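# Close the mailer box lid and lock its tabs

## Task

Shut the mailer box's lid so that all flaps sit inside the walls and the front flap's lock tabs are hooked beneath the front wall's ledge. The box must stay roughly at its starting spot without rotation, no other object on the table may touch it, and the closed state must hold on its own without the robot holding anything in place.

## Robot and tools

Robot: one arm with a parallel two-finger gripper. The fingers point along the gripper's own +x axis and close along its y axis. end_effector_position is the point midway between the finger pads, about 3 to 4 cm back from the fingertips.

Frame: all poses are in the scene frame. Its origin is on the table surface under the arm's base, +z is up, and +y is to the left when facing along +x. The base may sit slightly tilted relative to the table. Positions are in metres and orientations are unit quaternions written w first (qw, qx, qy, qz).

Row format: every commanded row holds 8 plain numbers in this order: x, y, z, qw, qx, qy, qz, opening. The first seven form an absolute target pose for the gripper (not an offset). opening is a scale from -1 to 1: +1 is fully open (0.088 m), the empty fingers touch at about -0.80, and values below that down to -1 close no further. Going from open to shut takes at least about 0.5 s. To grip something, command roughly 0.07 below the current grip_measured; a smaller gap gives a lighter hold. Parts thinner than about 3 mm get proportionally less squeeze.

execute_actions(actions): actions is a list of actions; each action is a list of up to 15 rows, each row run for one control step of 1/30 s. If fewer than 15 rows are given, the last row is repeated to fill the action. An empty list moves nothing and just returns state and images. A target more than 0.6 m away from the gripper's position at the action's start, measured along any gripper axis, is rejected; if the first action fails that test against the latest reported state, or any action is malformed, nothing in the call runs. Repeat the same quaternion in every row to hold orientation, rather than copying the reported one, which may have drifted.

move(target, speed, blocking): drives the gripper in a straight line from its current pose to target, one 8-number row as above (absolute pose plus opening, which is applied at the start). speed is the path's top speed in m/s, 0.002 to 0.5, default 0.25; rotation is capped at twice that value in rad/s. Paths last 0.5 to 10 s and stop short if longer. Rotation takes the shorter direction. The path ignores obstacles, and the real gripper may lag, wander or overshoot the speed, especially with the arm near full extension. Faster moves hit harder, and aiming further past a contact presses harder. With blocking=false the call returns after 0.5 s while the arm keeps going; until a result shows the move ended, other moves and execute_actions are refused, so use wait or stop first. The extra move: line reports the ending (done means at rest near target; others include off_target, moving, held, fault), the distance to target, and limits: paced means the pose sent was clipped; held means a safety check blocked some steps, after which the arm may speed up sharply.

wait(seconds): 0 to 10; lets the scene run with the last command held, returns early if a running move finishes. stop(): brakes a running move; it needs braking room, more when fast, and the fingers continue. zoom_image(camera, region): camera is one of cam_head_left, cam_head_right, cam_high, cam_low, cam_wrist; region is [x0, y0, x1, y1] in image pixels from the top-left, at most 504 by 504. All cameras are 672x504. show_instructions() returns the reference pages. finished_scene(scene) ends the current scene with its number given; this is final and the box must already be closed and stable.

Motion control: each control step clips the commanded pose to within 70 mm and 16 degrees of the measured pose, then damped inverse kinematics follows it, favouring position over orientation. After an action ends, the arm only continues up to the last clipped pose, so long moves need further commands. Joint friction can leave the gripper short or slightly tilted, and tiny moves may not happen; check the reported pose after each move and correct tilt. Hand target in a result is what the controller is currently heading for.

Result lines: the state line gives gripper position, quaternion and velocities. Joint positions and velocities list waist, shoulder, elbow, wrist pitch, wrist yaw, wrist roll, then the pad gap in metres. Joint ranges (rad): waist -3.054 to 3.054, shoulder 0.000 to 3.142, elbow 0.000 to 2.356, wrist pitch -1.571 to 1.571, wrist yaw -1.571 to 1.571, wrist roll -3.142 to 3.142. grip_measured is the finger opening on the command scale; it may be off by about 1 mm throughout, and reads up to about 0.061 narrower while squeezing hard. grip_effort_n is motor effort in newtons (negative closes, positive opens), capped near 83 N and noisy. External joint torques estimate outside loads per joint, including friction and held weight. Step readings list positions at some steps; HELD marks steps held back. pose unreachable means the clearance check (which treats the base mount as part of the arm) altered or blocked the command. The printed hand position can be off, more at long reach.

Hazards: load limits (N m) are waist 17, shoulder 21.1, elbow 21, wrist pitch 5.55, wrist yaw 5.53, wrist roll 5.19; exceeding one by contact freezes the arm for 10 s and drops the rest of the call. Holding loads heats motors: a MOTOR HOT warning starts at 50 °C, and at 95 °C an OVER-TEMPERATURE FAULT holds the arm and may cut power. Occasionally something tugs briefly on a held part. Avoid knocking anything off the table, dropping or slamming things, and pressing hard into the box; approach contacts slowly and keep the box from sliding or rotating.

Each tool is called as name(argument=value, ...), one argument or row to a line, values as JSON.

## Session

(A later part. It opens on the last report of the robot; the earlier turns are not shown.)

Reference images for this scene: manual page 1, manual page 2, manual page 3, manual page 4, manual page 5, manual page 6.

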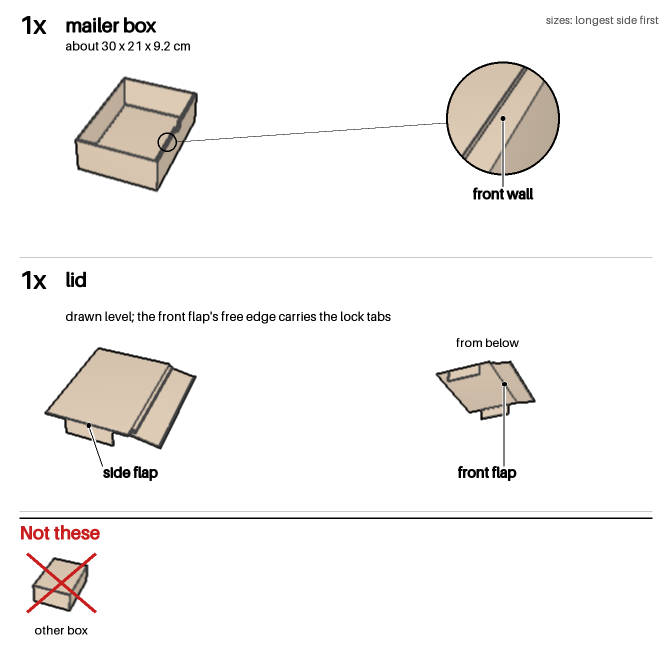

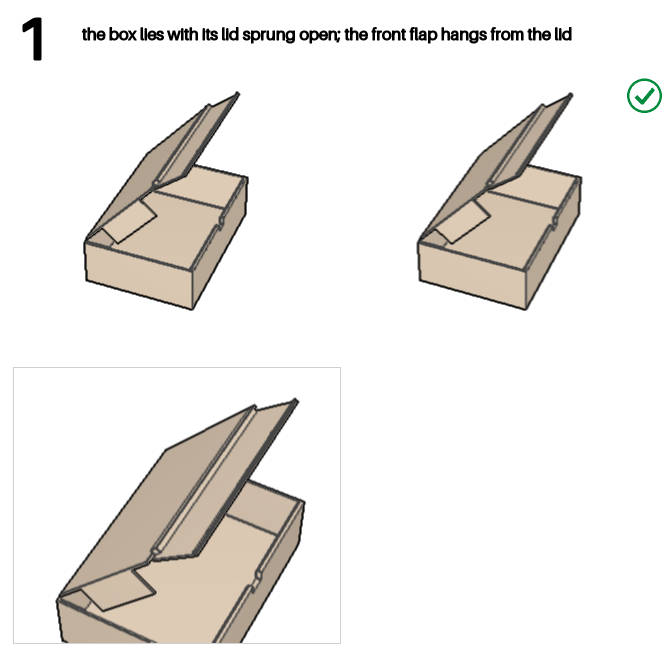

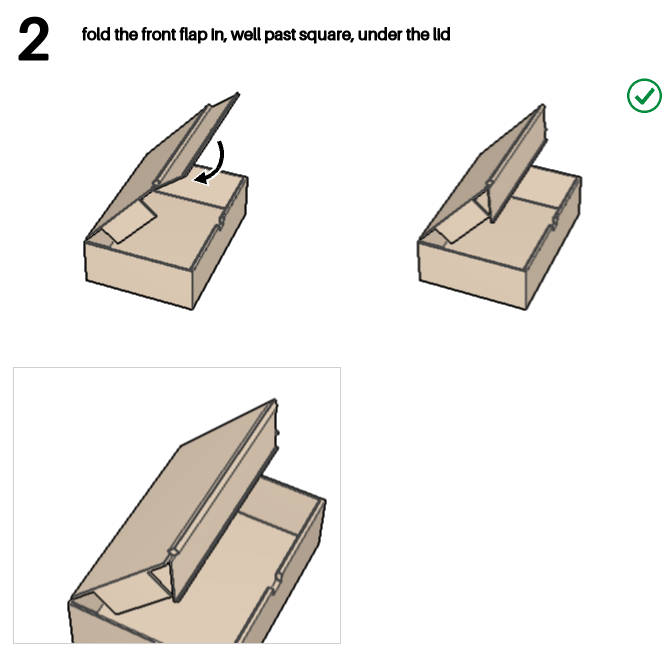

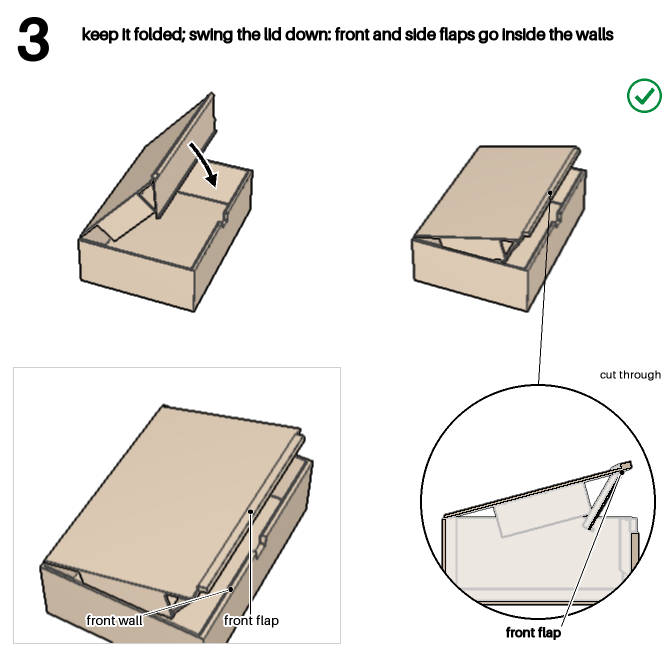

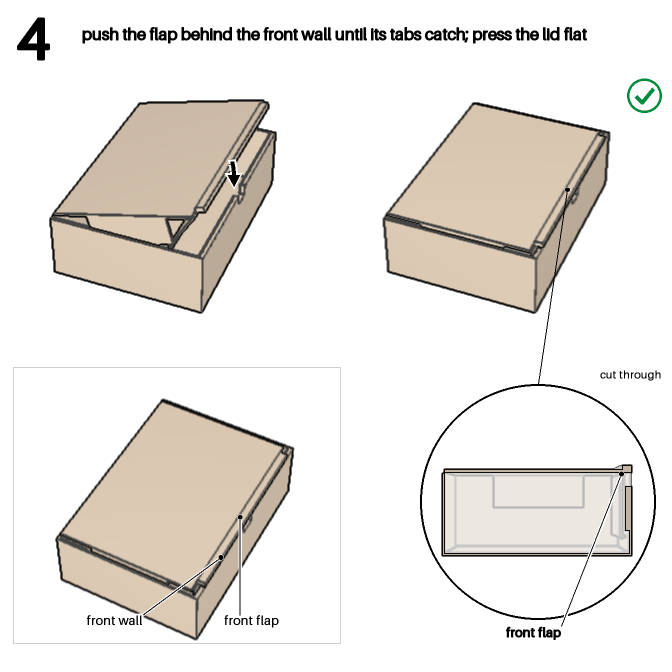

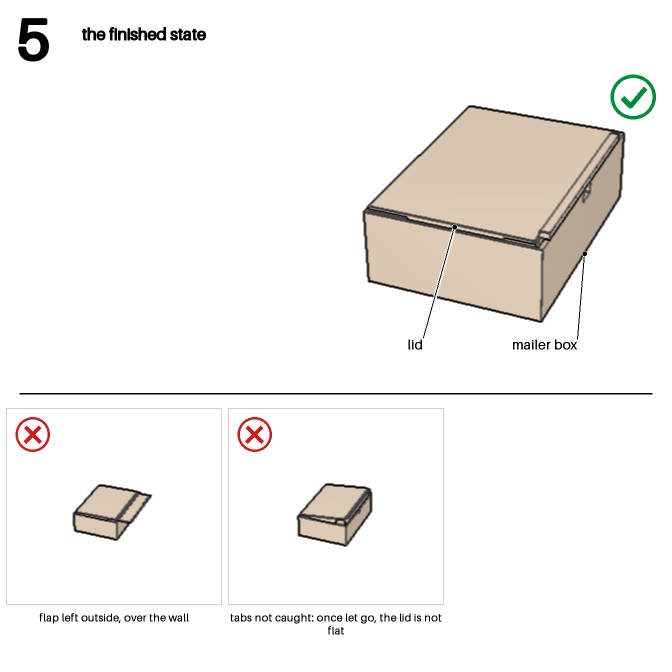

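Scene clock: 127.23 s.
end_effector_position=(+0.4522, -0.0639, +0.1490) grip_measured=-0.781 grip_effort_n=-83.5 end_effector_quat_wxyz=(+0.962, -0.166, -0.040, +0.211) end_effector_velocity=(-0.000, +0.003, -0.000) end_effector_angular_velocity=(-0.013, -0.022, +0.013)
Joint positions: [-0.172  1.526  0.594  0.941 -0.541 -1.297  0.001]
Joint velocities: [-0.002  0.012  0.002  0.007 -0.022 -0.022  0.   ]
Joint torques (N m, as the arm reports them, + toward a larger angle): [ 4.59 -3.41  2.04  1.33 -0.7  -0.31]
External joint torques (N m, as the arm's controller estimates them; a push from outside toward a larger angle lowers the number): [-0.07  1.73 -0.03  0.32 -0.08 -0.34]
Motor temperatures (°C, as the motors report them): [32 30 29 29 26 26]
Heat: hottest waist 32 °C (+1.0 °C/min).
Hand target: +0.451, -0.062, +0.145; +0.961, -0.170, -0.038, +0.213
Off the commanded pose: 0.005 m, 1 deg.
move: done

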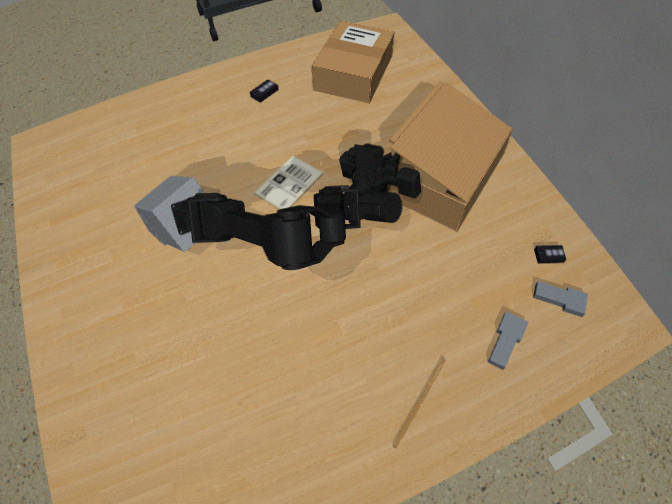

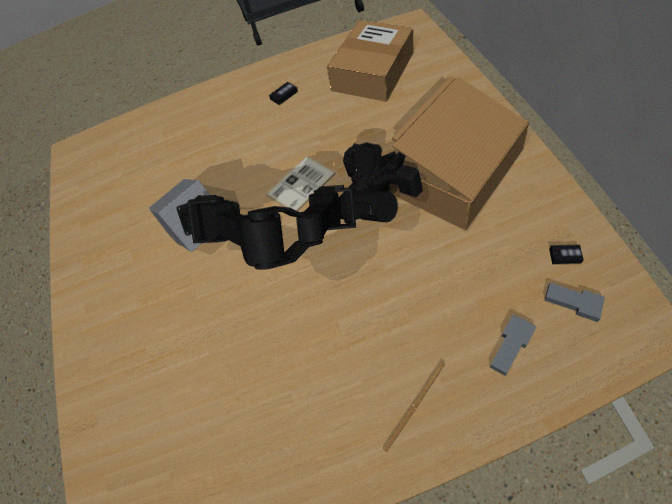

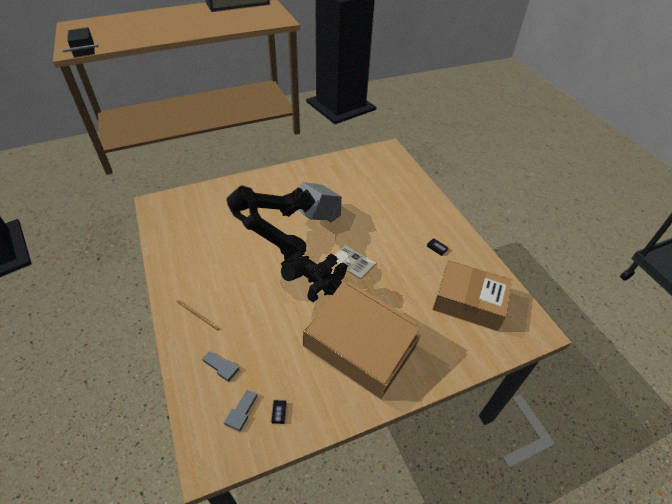

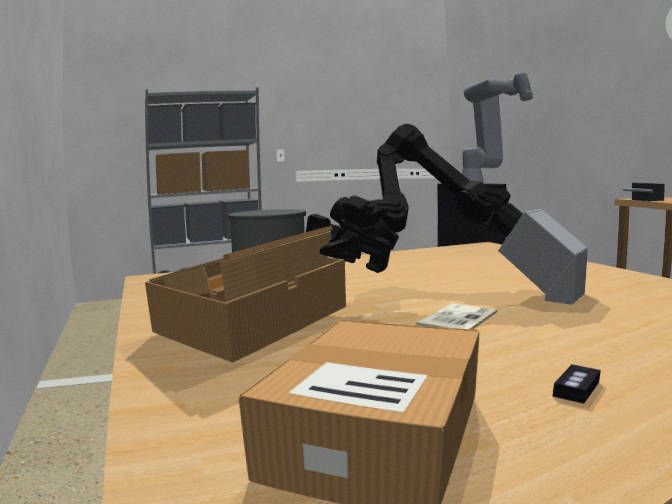

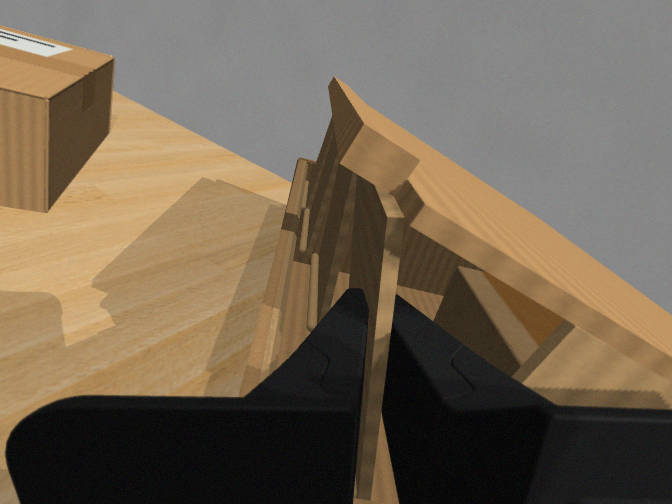

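Inside. Lower, unrolling.

move(
  target=[0.447,-0.046,0.13,0.976,-0.017,-0.004,0.216,-0.8],
  speed=0.05,
)

move(
  target=[0.447,-0.046,0.132,0.976,-0.017,-0.004,0.216,-0.5],
)

Scene clock: 133.83 s.
end_effector_position=(+0.4497, -0.0496, +0.1364) grip_measured=-0.781 grip_effort_n=-83.5 end_effector_quat_wxyz=(+0.977, -0.023, -0.013, +0.212) end_effector_velocity=(-0.003, +0.002, -0.003) end_effector_angular_velocity=(+0.022, +0.014, +0.006)
Joint positions: [-0.174  1.618  0.572  1.067 -0.547 -0.998  0.001]
Joint velocities: [-0.007  0.007 -0.007  0.007 -0.007  0.022 -0.   ]
Joint torques (N m, as the arm reports them, + toward a larger angle): [ 4.53 -3.02  1.2   1.04 -0.58  0.13]
External joint torques (N m, as the arm's controller estimates them; a push from outside toward a larger angle lowers the number): [-0.31  2.07 -0.38  0.03  0.03  0.12]
Motor temperatures (°C, as the motors report them): [32 30 29 29 26 26]
Heat: hottest waist 32 °C (+0.0 °C/min).
Hand target: +0.447, -0.046, +0.130; +0.976, -0.017, -0.004, +0.216
Off the commanded pose: 0.008 m, 1 deg.
move: done

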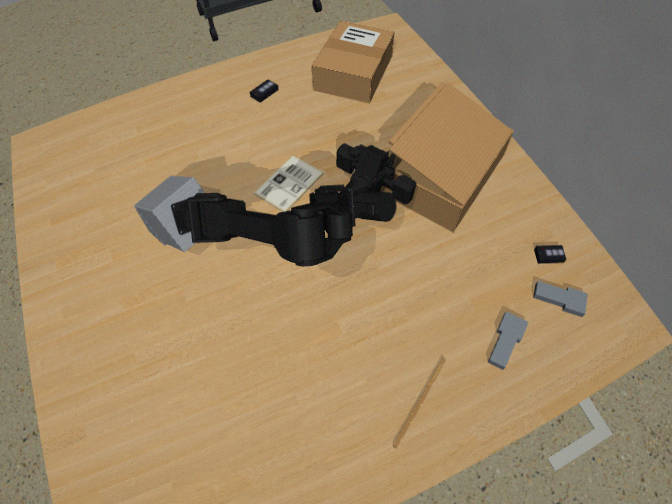

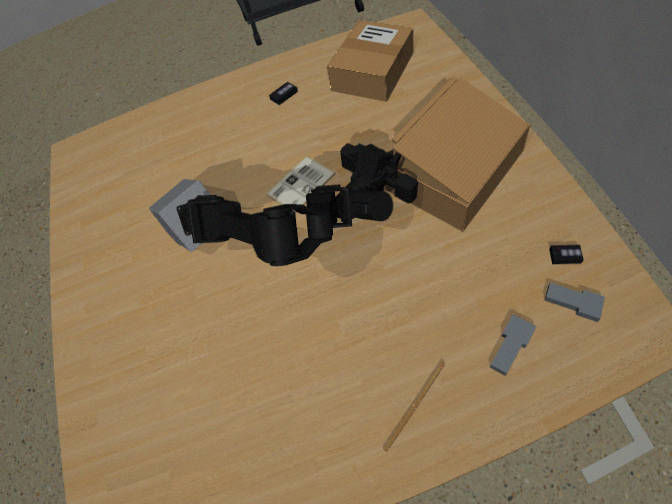

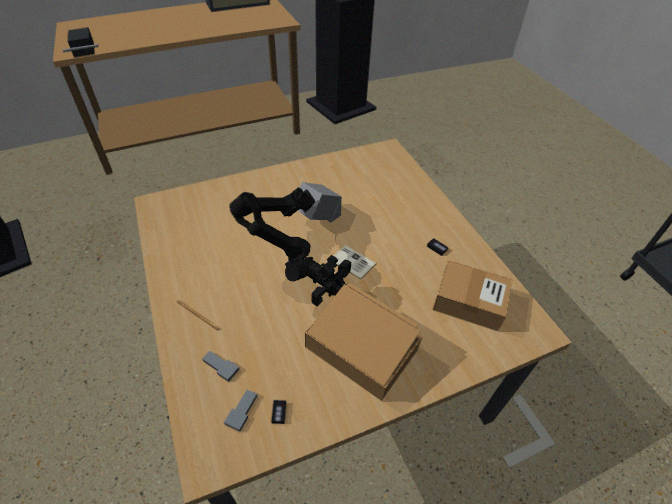

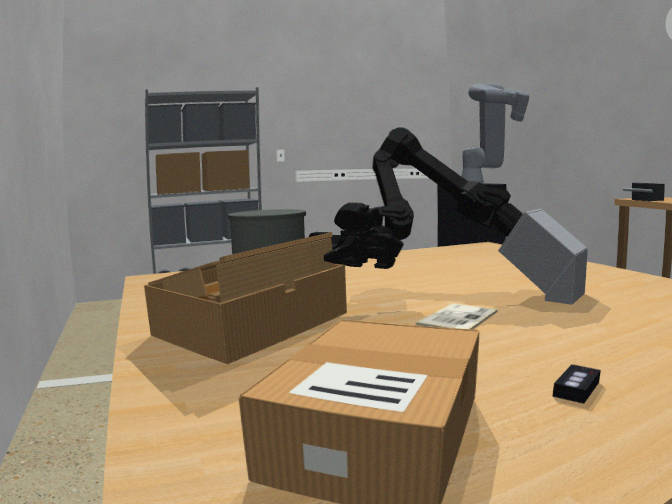

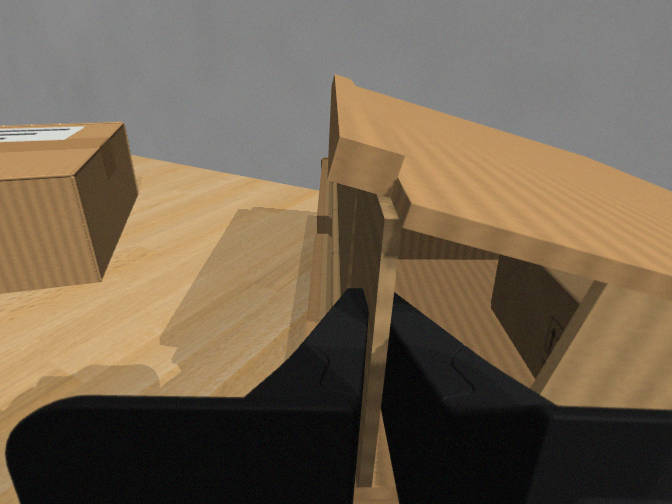

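Scene clock: 134.53 s.
end_effector_position=(+0.4488, -0.0487, +0.1356) grip_measured=-0.504 grip_effort_n=17.9 end_effector_quat_wxyz=(+0.977, -0.021, -0.011, +0.213) end_effector_velocity=(-0.002, +0.002, -0.004) end_effector_angular_velocity=(-0.004, +0.019, +0.010)
Joint positions: [-0.174  1.618  0.57   1.065 -0.546 -0.996  0.014]
Joint velocities: [-0.002 -0.002 -0.002 -0.022  0.007 -0.007  0.   ]
Joint torques (N m, as the arm reports them, + toward a larger angle): [ 4.98 -3.81  1.42  0.83 -0.46  0.18]
External joint torques (N m, as the arm's controller estimates them; a push from outside toward a larger angle lowers the number): [ 0.14  1.25 -0.16 -0.18  0.16  0.17]
Motor temperatures (°C, as the motors report them): [32 30 29 29 26 26]
Heat: hottest waist 32 °C (+0.0 °C/min).
Hand target: +0.447, -0.046, +0.132; +0.976, -0.017, -0.004, +0.216
Off the commanded pose: 0.005 m, 1 deg.
move: done

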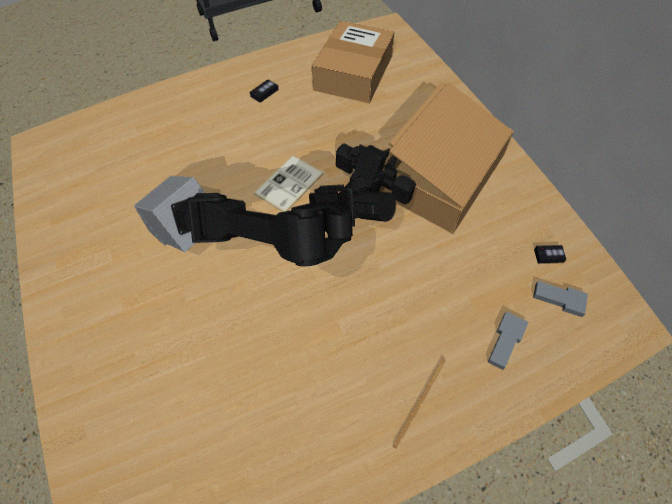

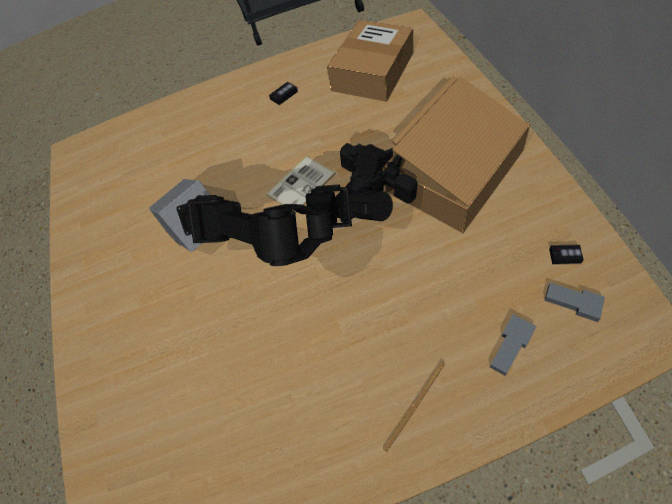

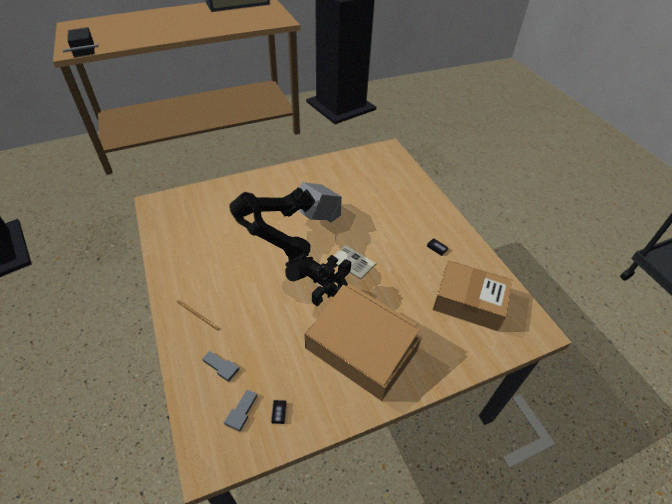

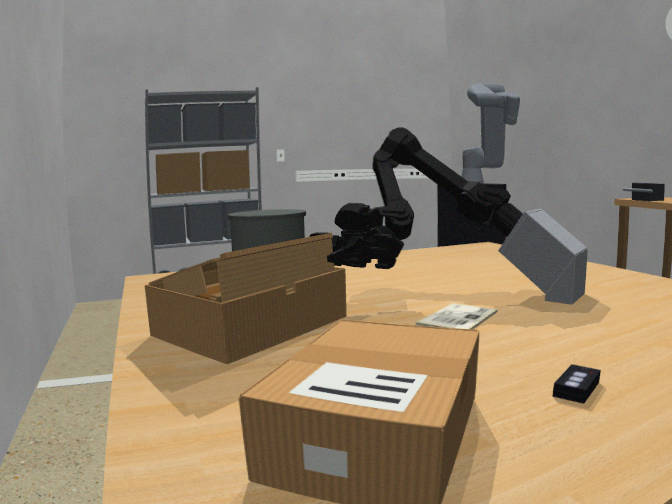

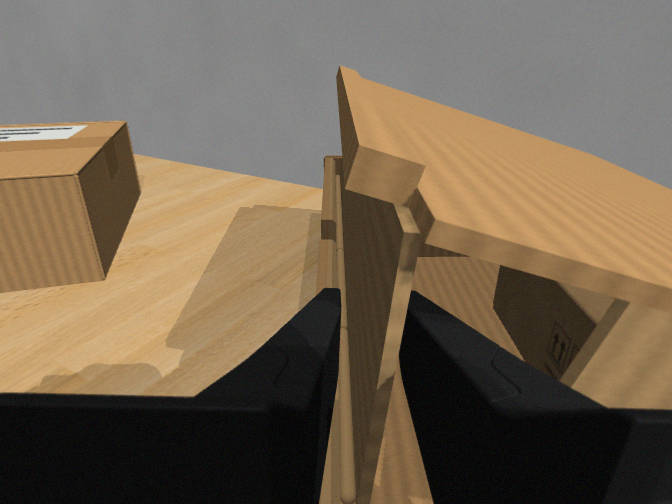

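move(
  target=[0.41,-0.066,0.14,0.976,-0.017,-0.004,0.216,-0.5],
  speed=0.1,
)

move(
  target=[0.41,-0.07,0.23,0.943,-0.056,0.253,0.209,-0.8],
)

move(
  target=[0.51,-0.05,0.225,0.943,-0.056,0.253,0.209,-0.8],
)

Scene clock: 140.47 s.
end_effector_position=(+0.4120, -0.0654, +0.1401) grip_measured=-0.502 grip_effort_n=17.9 end_effector_quat_wxyz=(+0.976, -0.019, -0.005, +0.215) end_effector_velocity=(-0.004, +0.001, -0.002) end_effector_angular_velocity=(-0.001, +0.008, +0.011)
Joint positions: [-0.243  1.456  0.441  1.021 -0.608 -0.995  0.014]
Joint velocities: [-0.007 -0.012 -0.007 -0.022 -0.007 -0.007 -0.   ]
Joint torques (N m, as the arm reports them, + toward a larger angle): [ 3.75 -4.69  1.21  0.8  -0.77  0.17]
External joint torques (N m, as the arm's controller estimates them; a push from outside toward a larger angle lowers the number): [-0.15 -0.07 -0.31 -0.19 -0.15  0.16]
Motor temperatures (°C, as the motors report them): [32 30 29 29 26 26]
Heat: hottest waist 32 °C (+0.0 °C/min).
Hand target: +0.410, -0.066, +0.140; +0.976, -0.017, -0.004, +0.216
Off the commanded pose: 0.002 m, 0 deg.
move: done

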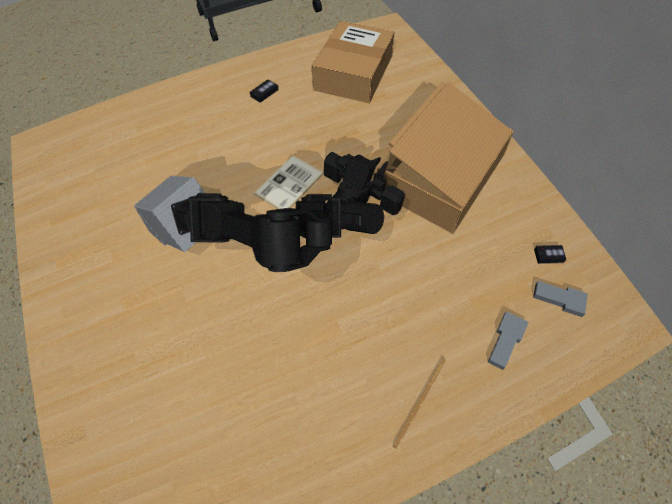

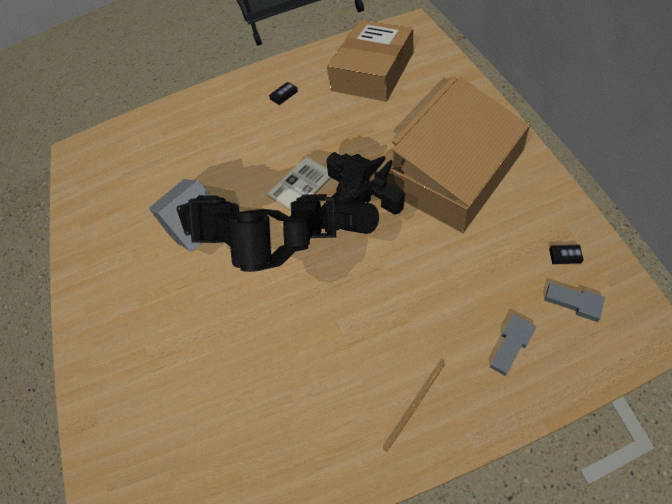

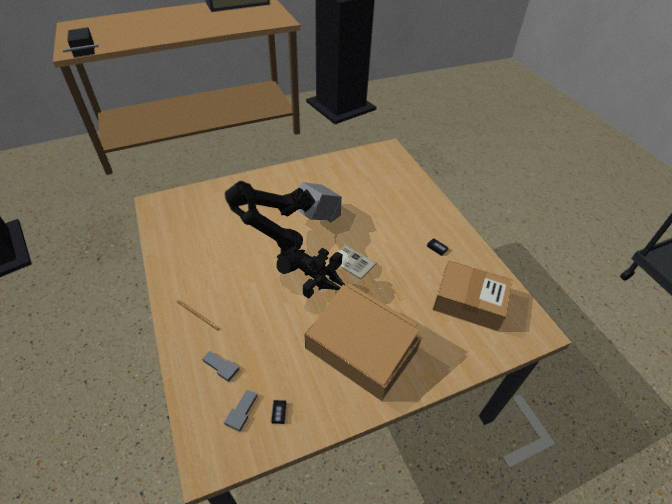

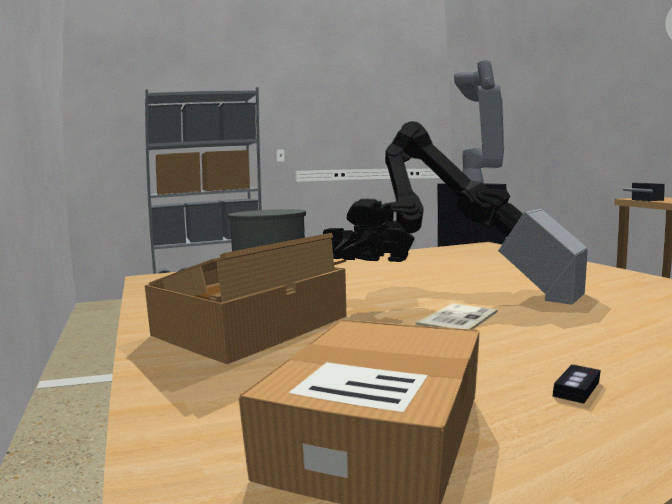

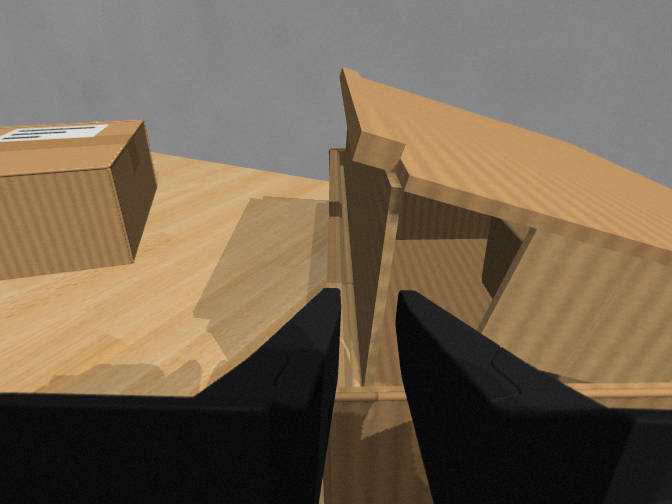

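Scene clock: 142.13 s.
end_effector_position=(+0.4089, -0.0701, +0.2298) grip_measured=-0.797 grip_effort_n=-11.4 end_effector_quat_wxyz=(+0.944, -0.057, +0.250, +0.210) end_effector_velocity=(-0.001, -0.001, +0.002) end_effector_angular_velocity=(-0.000, +0.011, +0.011)
Joint positions: [ 0.349  1.077  0.725  0.038  0.401 -0.9    0.   ]
Joint velocities: [ 0.007 -0.002  0.017 -0.037  0.007  0.007  0.   ]
Joint torques (N m, as the arm reports them, + toward a larger angle): [ 3.78 -1.25  5.82  0.78 -0.33  0.17]
External joint torques (N m, as the arm's controller estimates them; a push from outside toward a larger angle lowers the number): [ 0.27  0.95  1.61 -0.22  0.17  0.16]
Motor temperatures (°C, as the motors report them): [32 30 29 29 26 26]
Heat: hottest waist 32 °C (+0.0 °C/min).
Hand target: +0.410, -0.070, +0.230; +0.943, -0.057, +0.253, +0.209
Off the commanded pose: 0.001 m, 0 deg.
move: done

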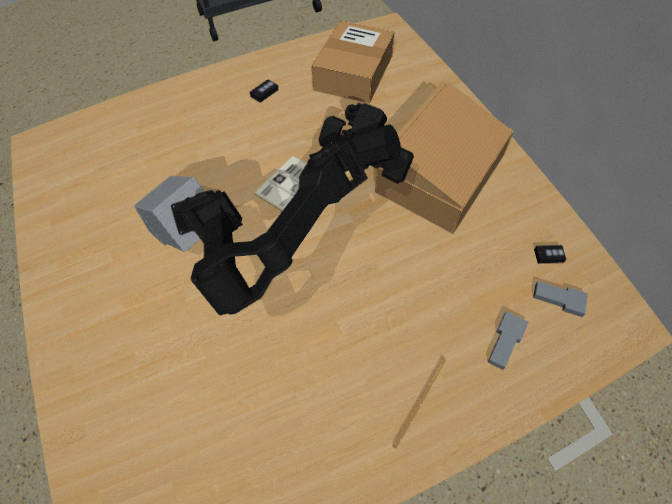

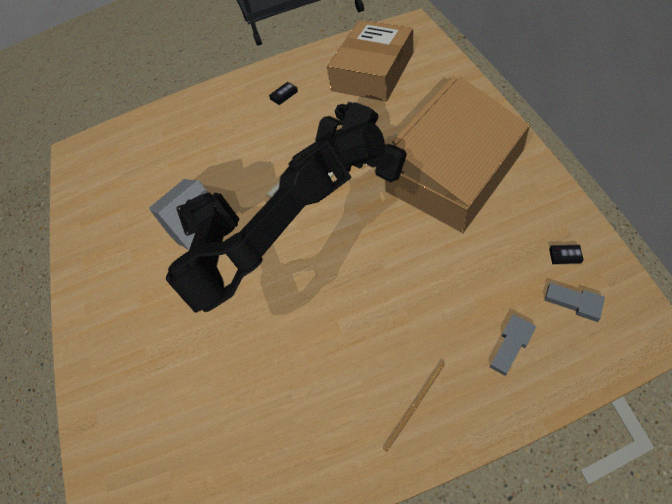

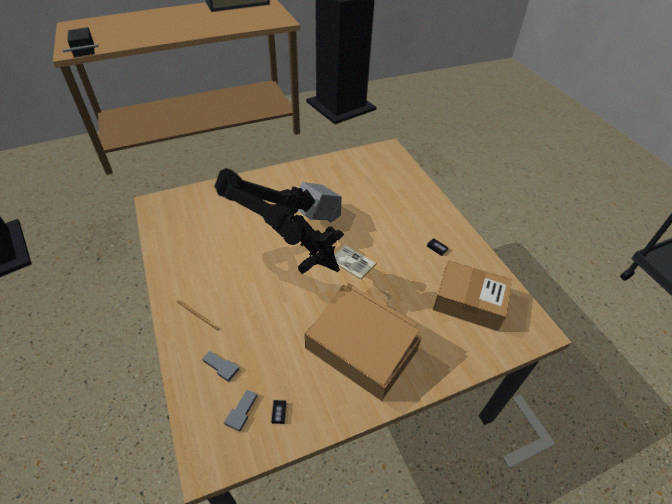

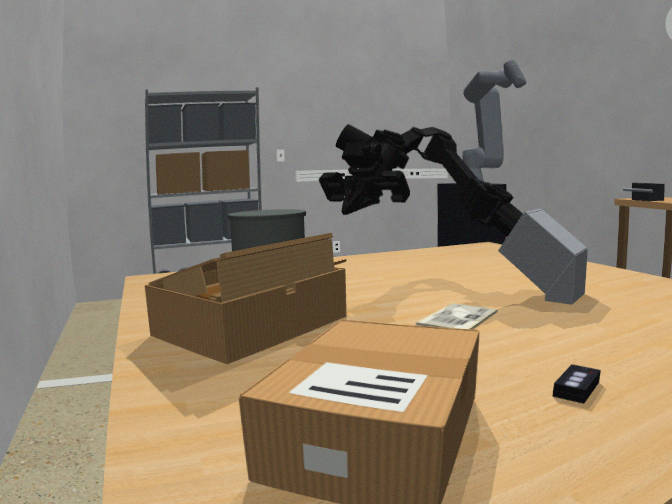

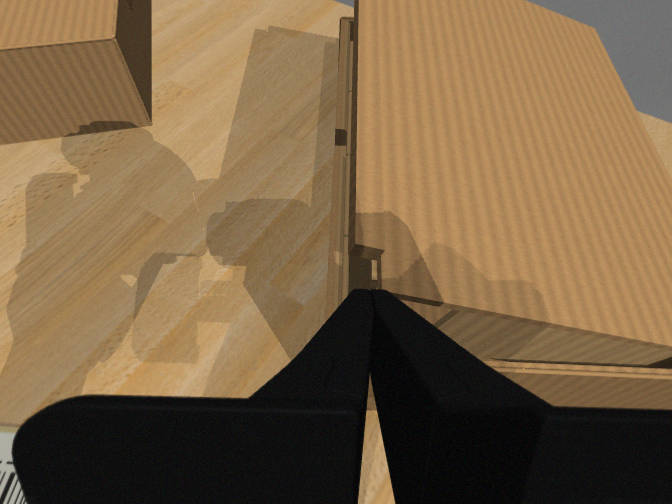

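Scene clock: 143.20 s.
end_effector_position=(+0.5082, -0.0512, +0.2271) grip_measured=-0.797 grip_effort_n=-11.9 end_effector_quat_wxyz=(+0.944, -0.054, +0.251, +0.206) end_effector_velocity=(+0.001, +0.000, -0.002) end_effector_angular_velocity=(-0.012, +0.007, +0.004)
Joint positions: [ 0.303  1.477  1.075  0.096  0.363 -0.907  0.   ]
Joint velocities: [-0.002  0.007  0.007 -0.007  0.007 -0.007  0.   ]
Joint torques (N m, as the arm reports them, + toward a larger angle): [ 5.84 -2.61  5.71  0.79 -0.67 -0.13]
External joint torques (N m, as the arm's controller estimates them; a push from outside toward a larger angle lowers the number): [-0.04  1.58  1.54 -0.21 -0.17 -0.14]
Motor temperatures (°C, as the motors report them): [32 30 29 29 26 26]
Heat: hottest waist 32 °C (+0.0 °C/min).
Hand target: +0.510, -0.050, +0.225; +0.943, -0.056, +0.253, +0.209
Off the commanded pose: 0.003 m, 0 deg.
move: done

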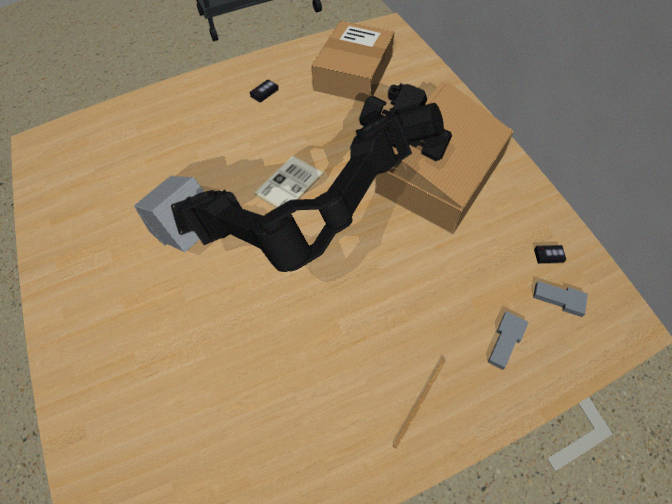

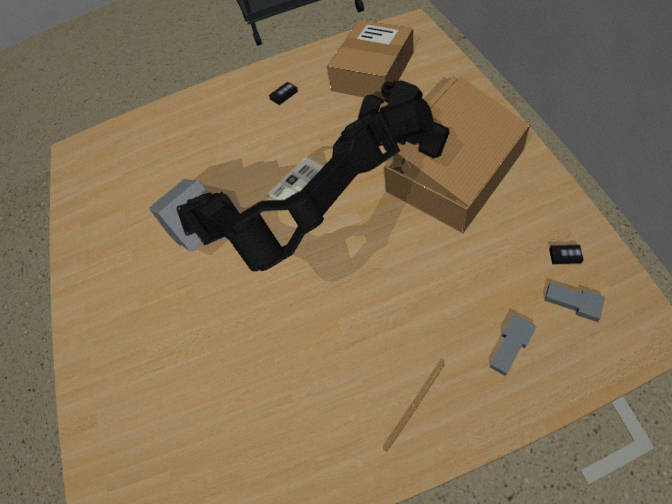

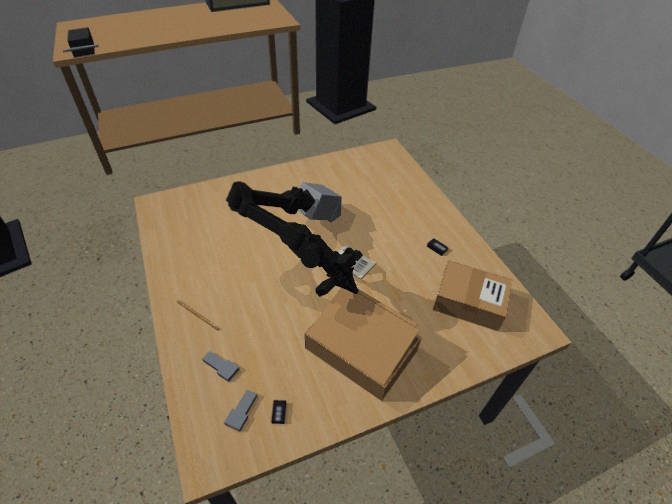

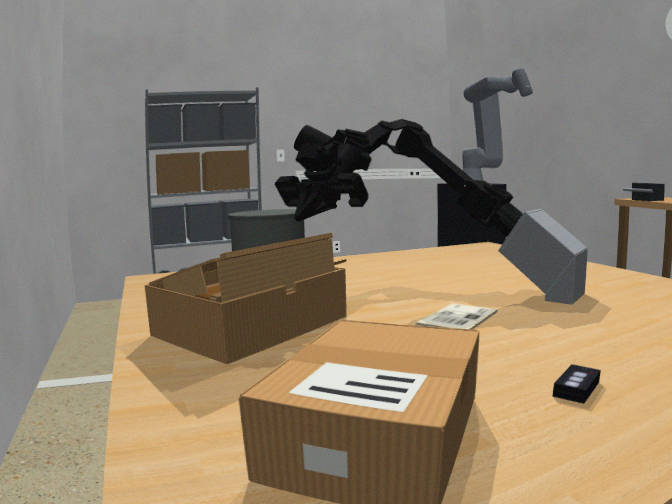

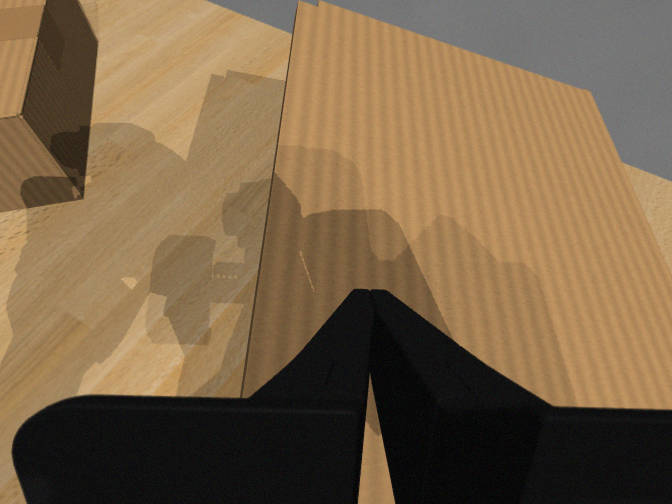

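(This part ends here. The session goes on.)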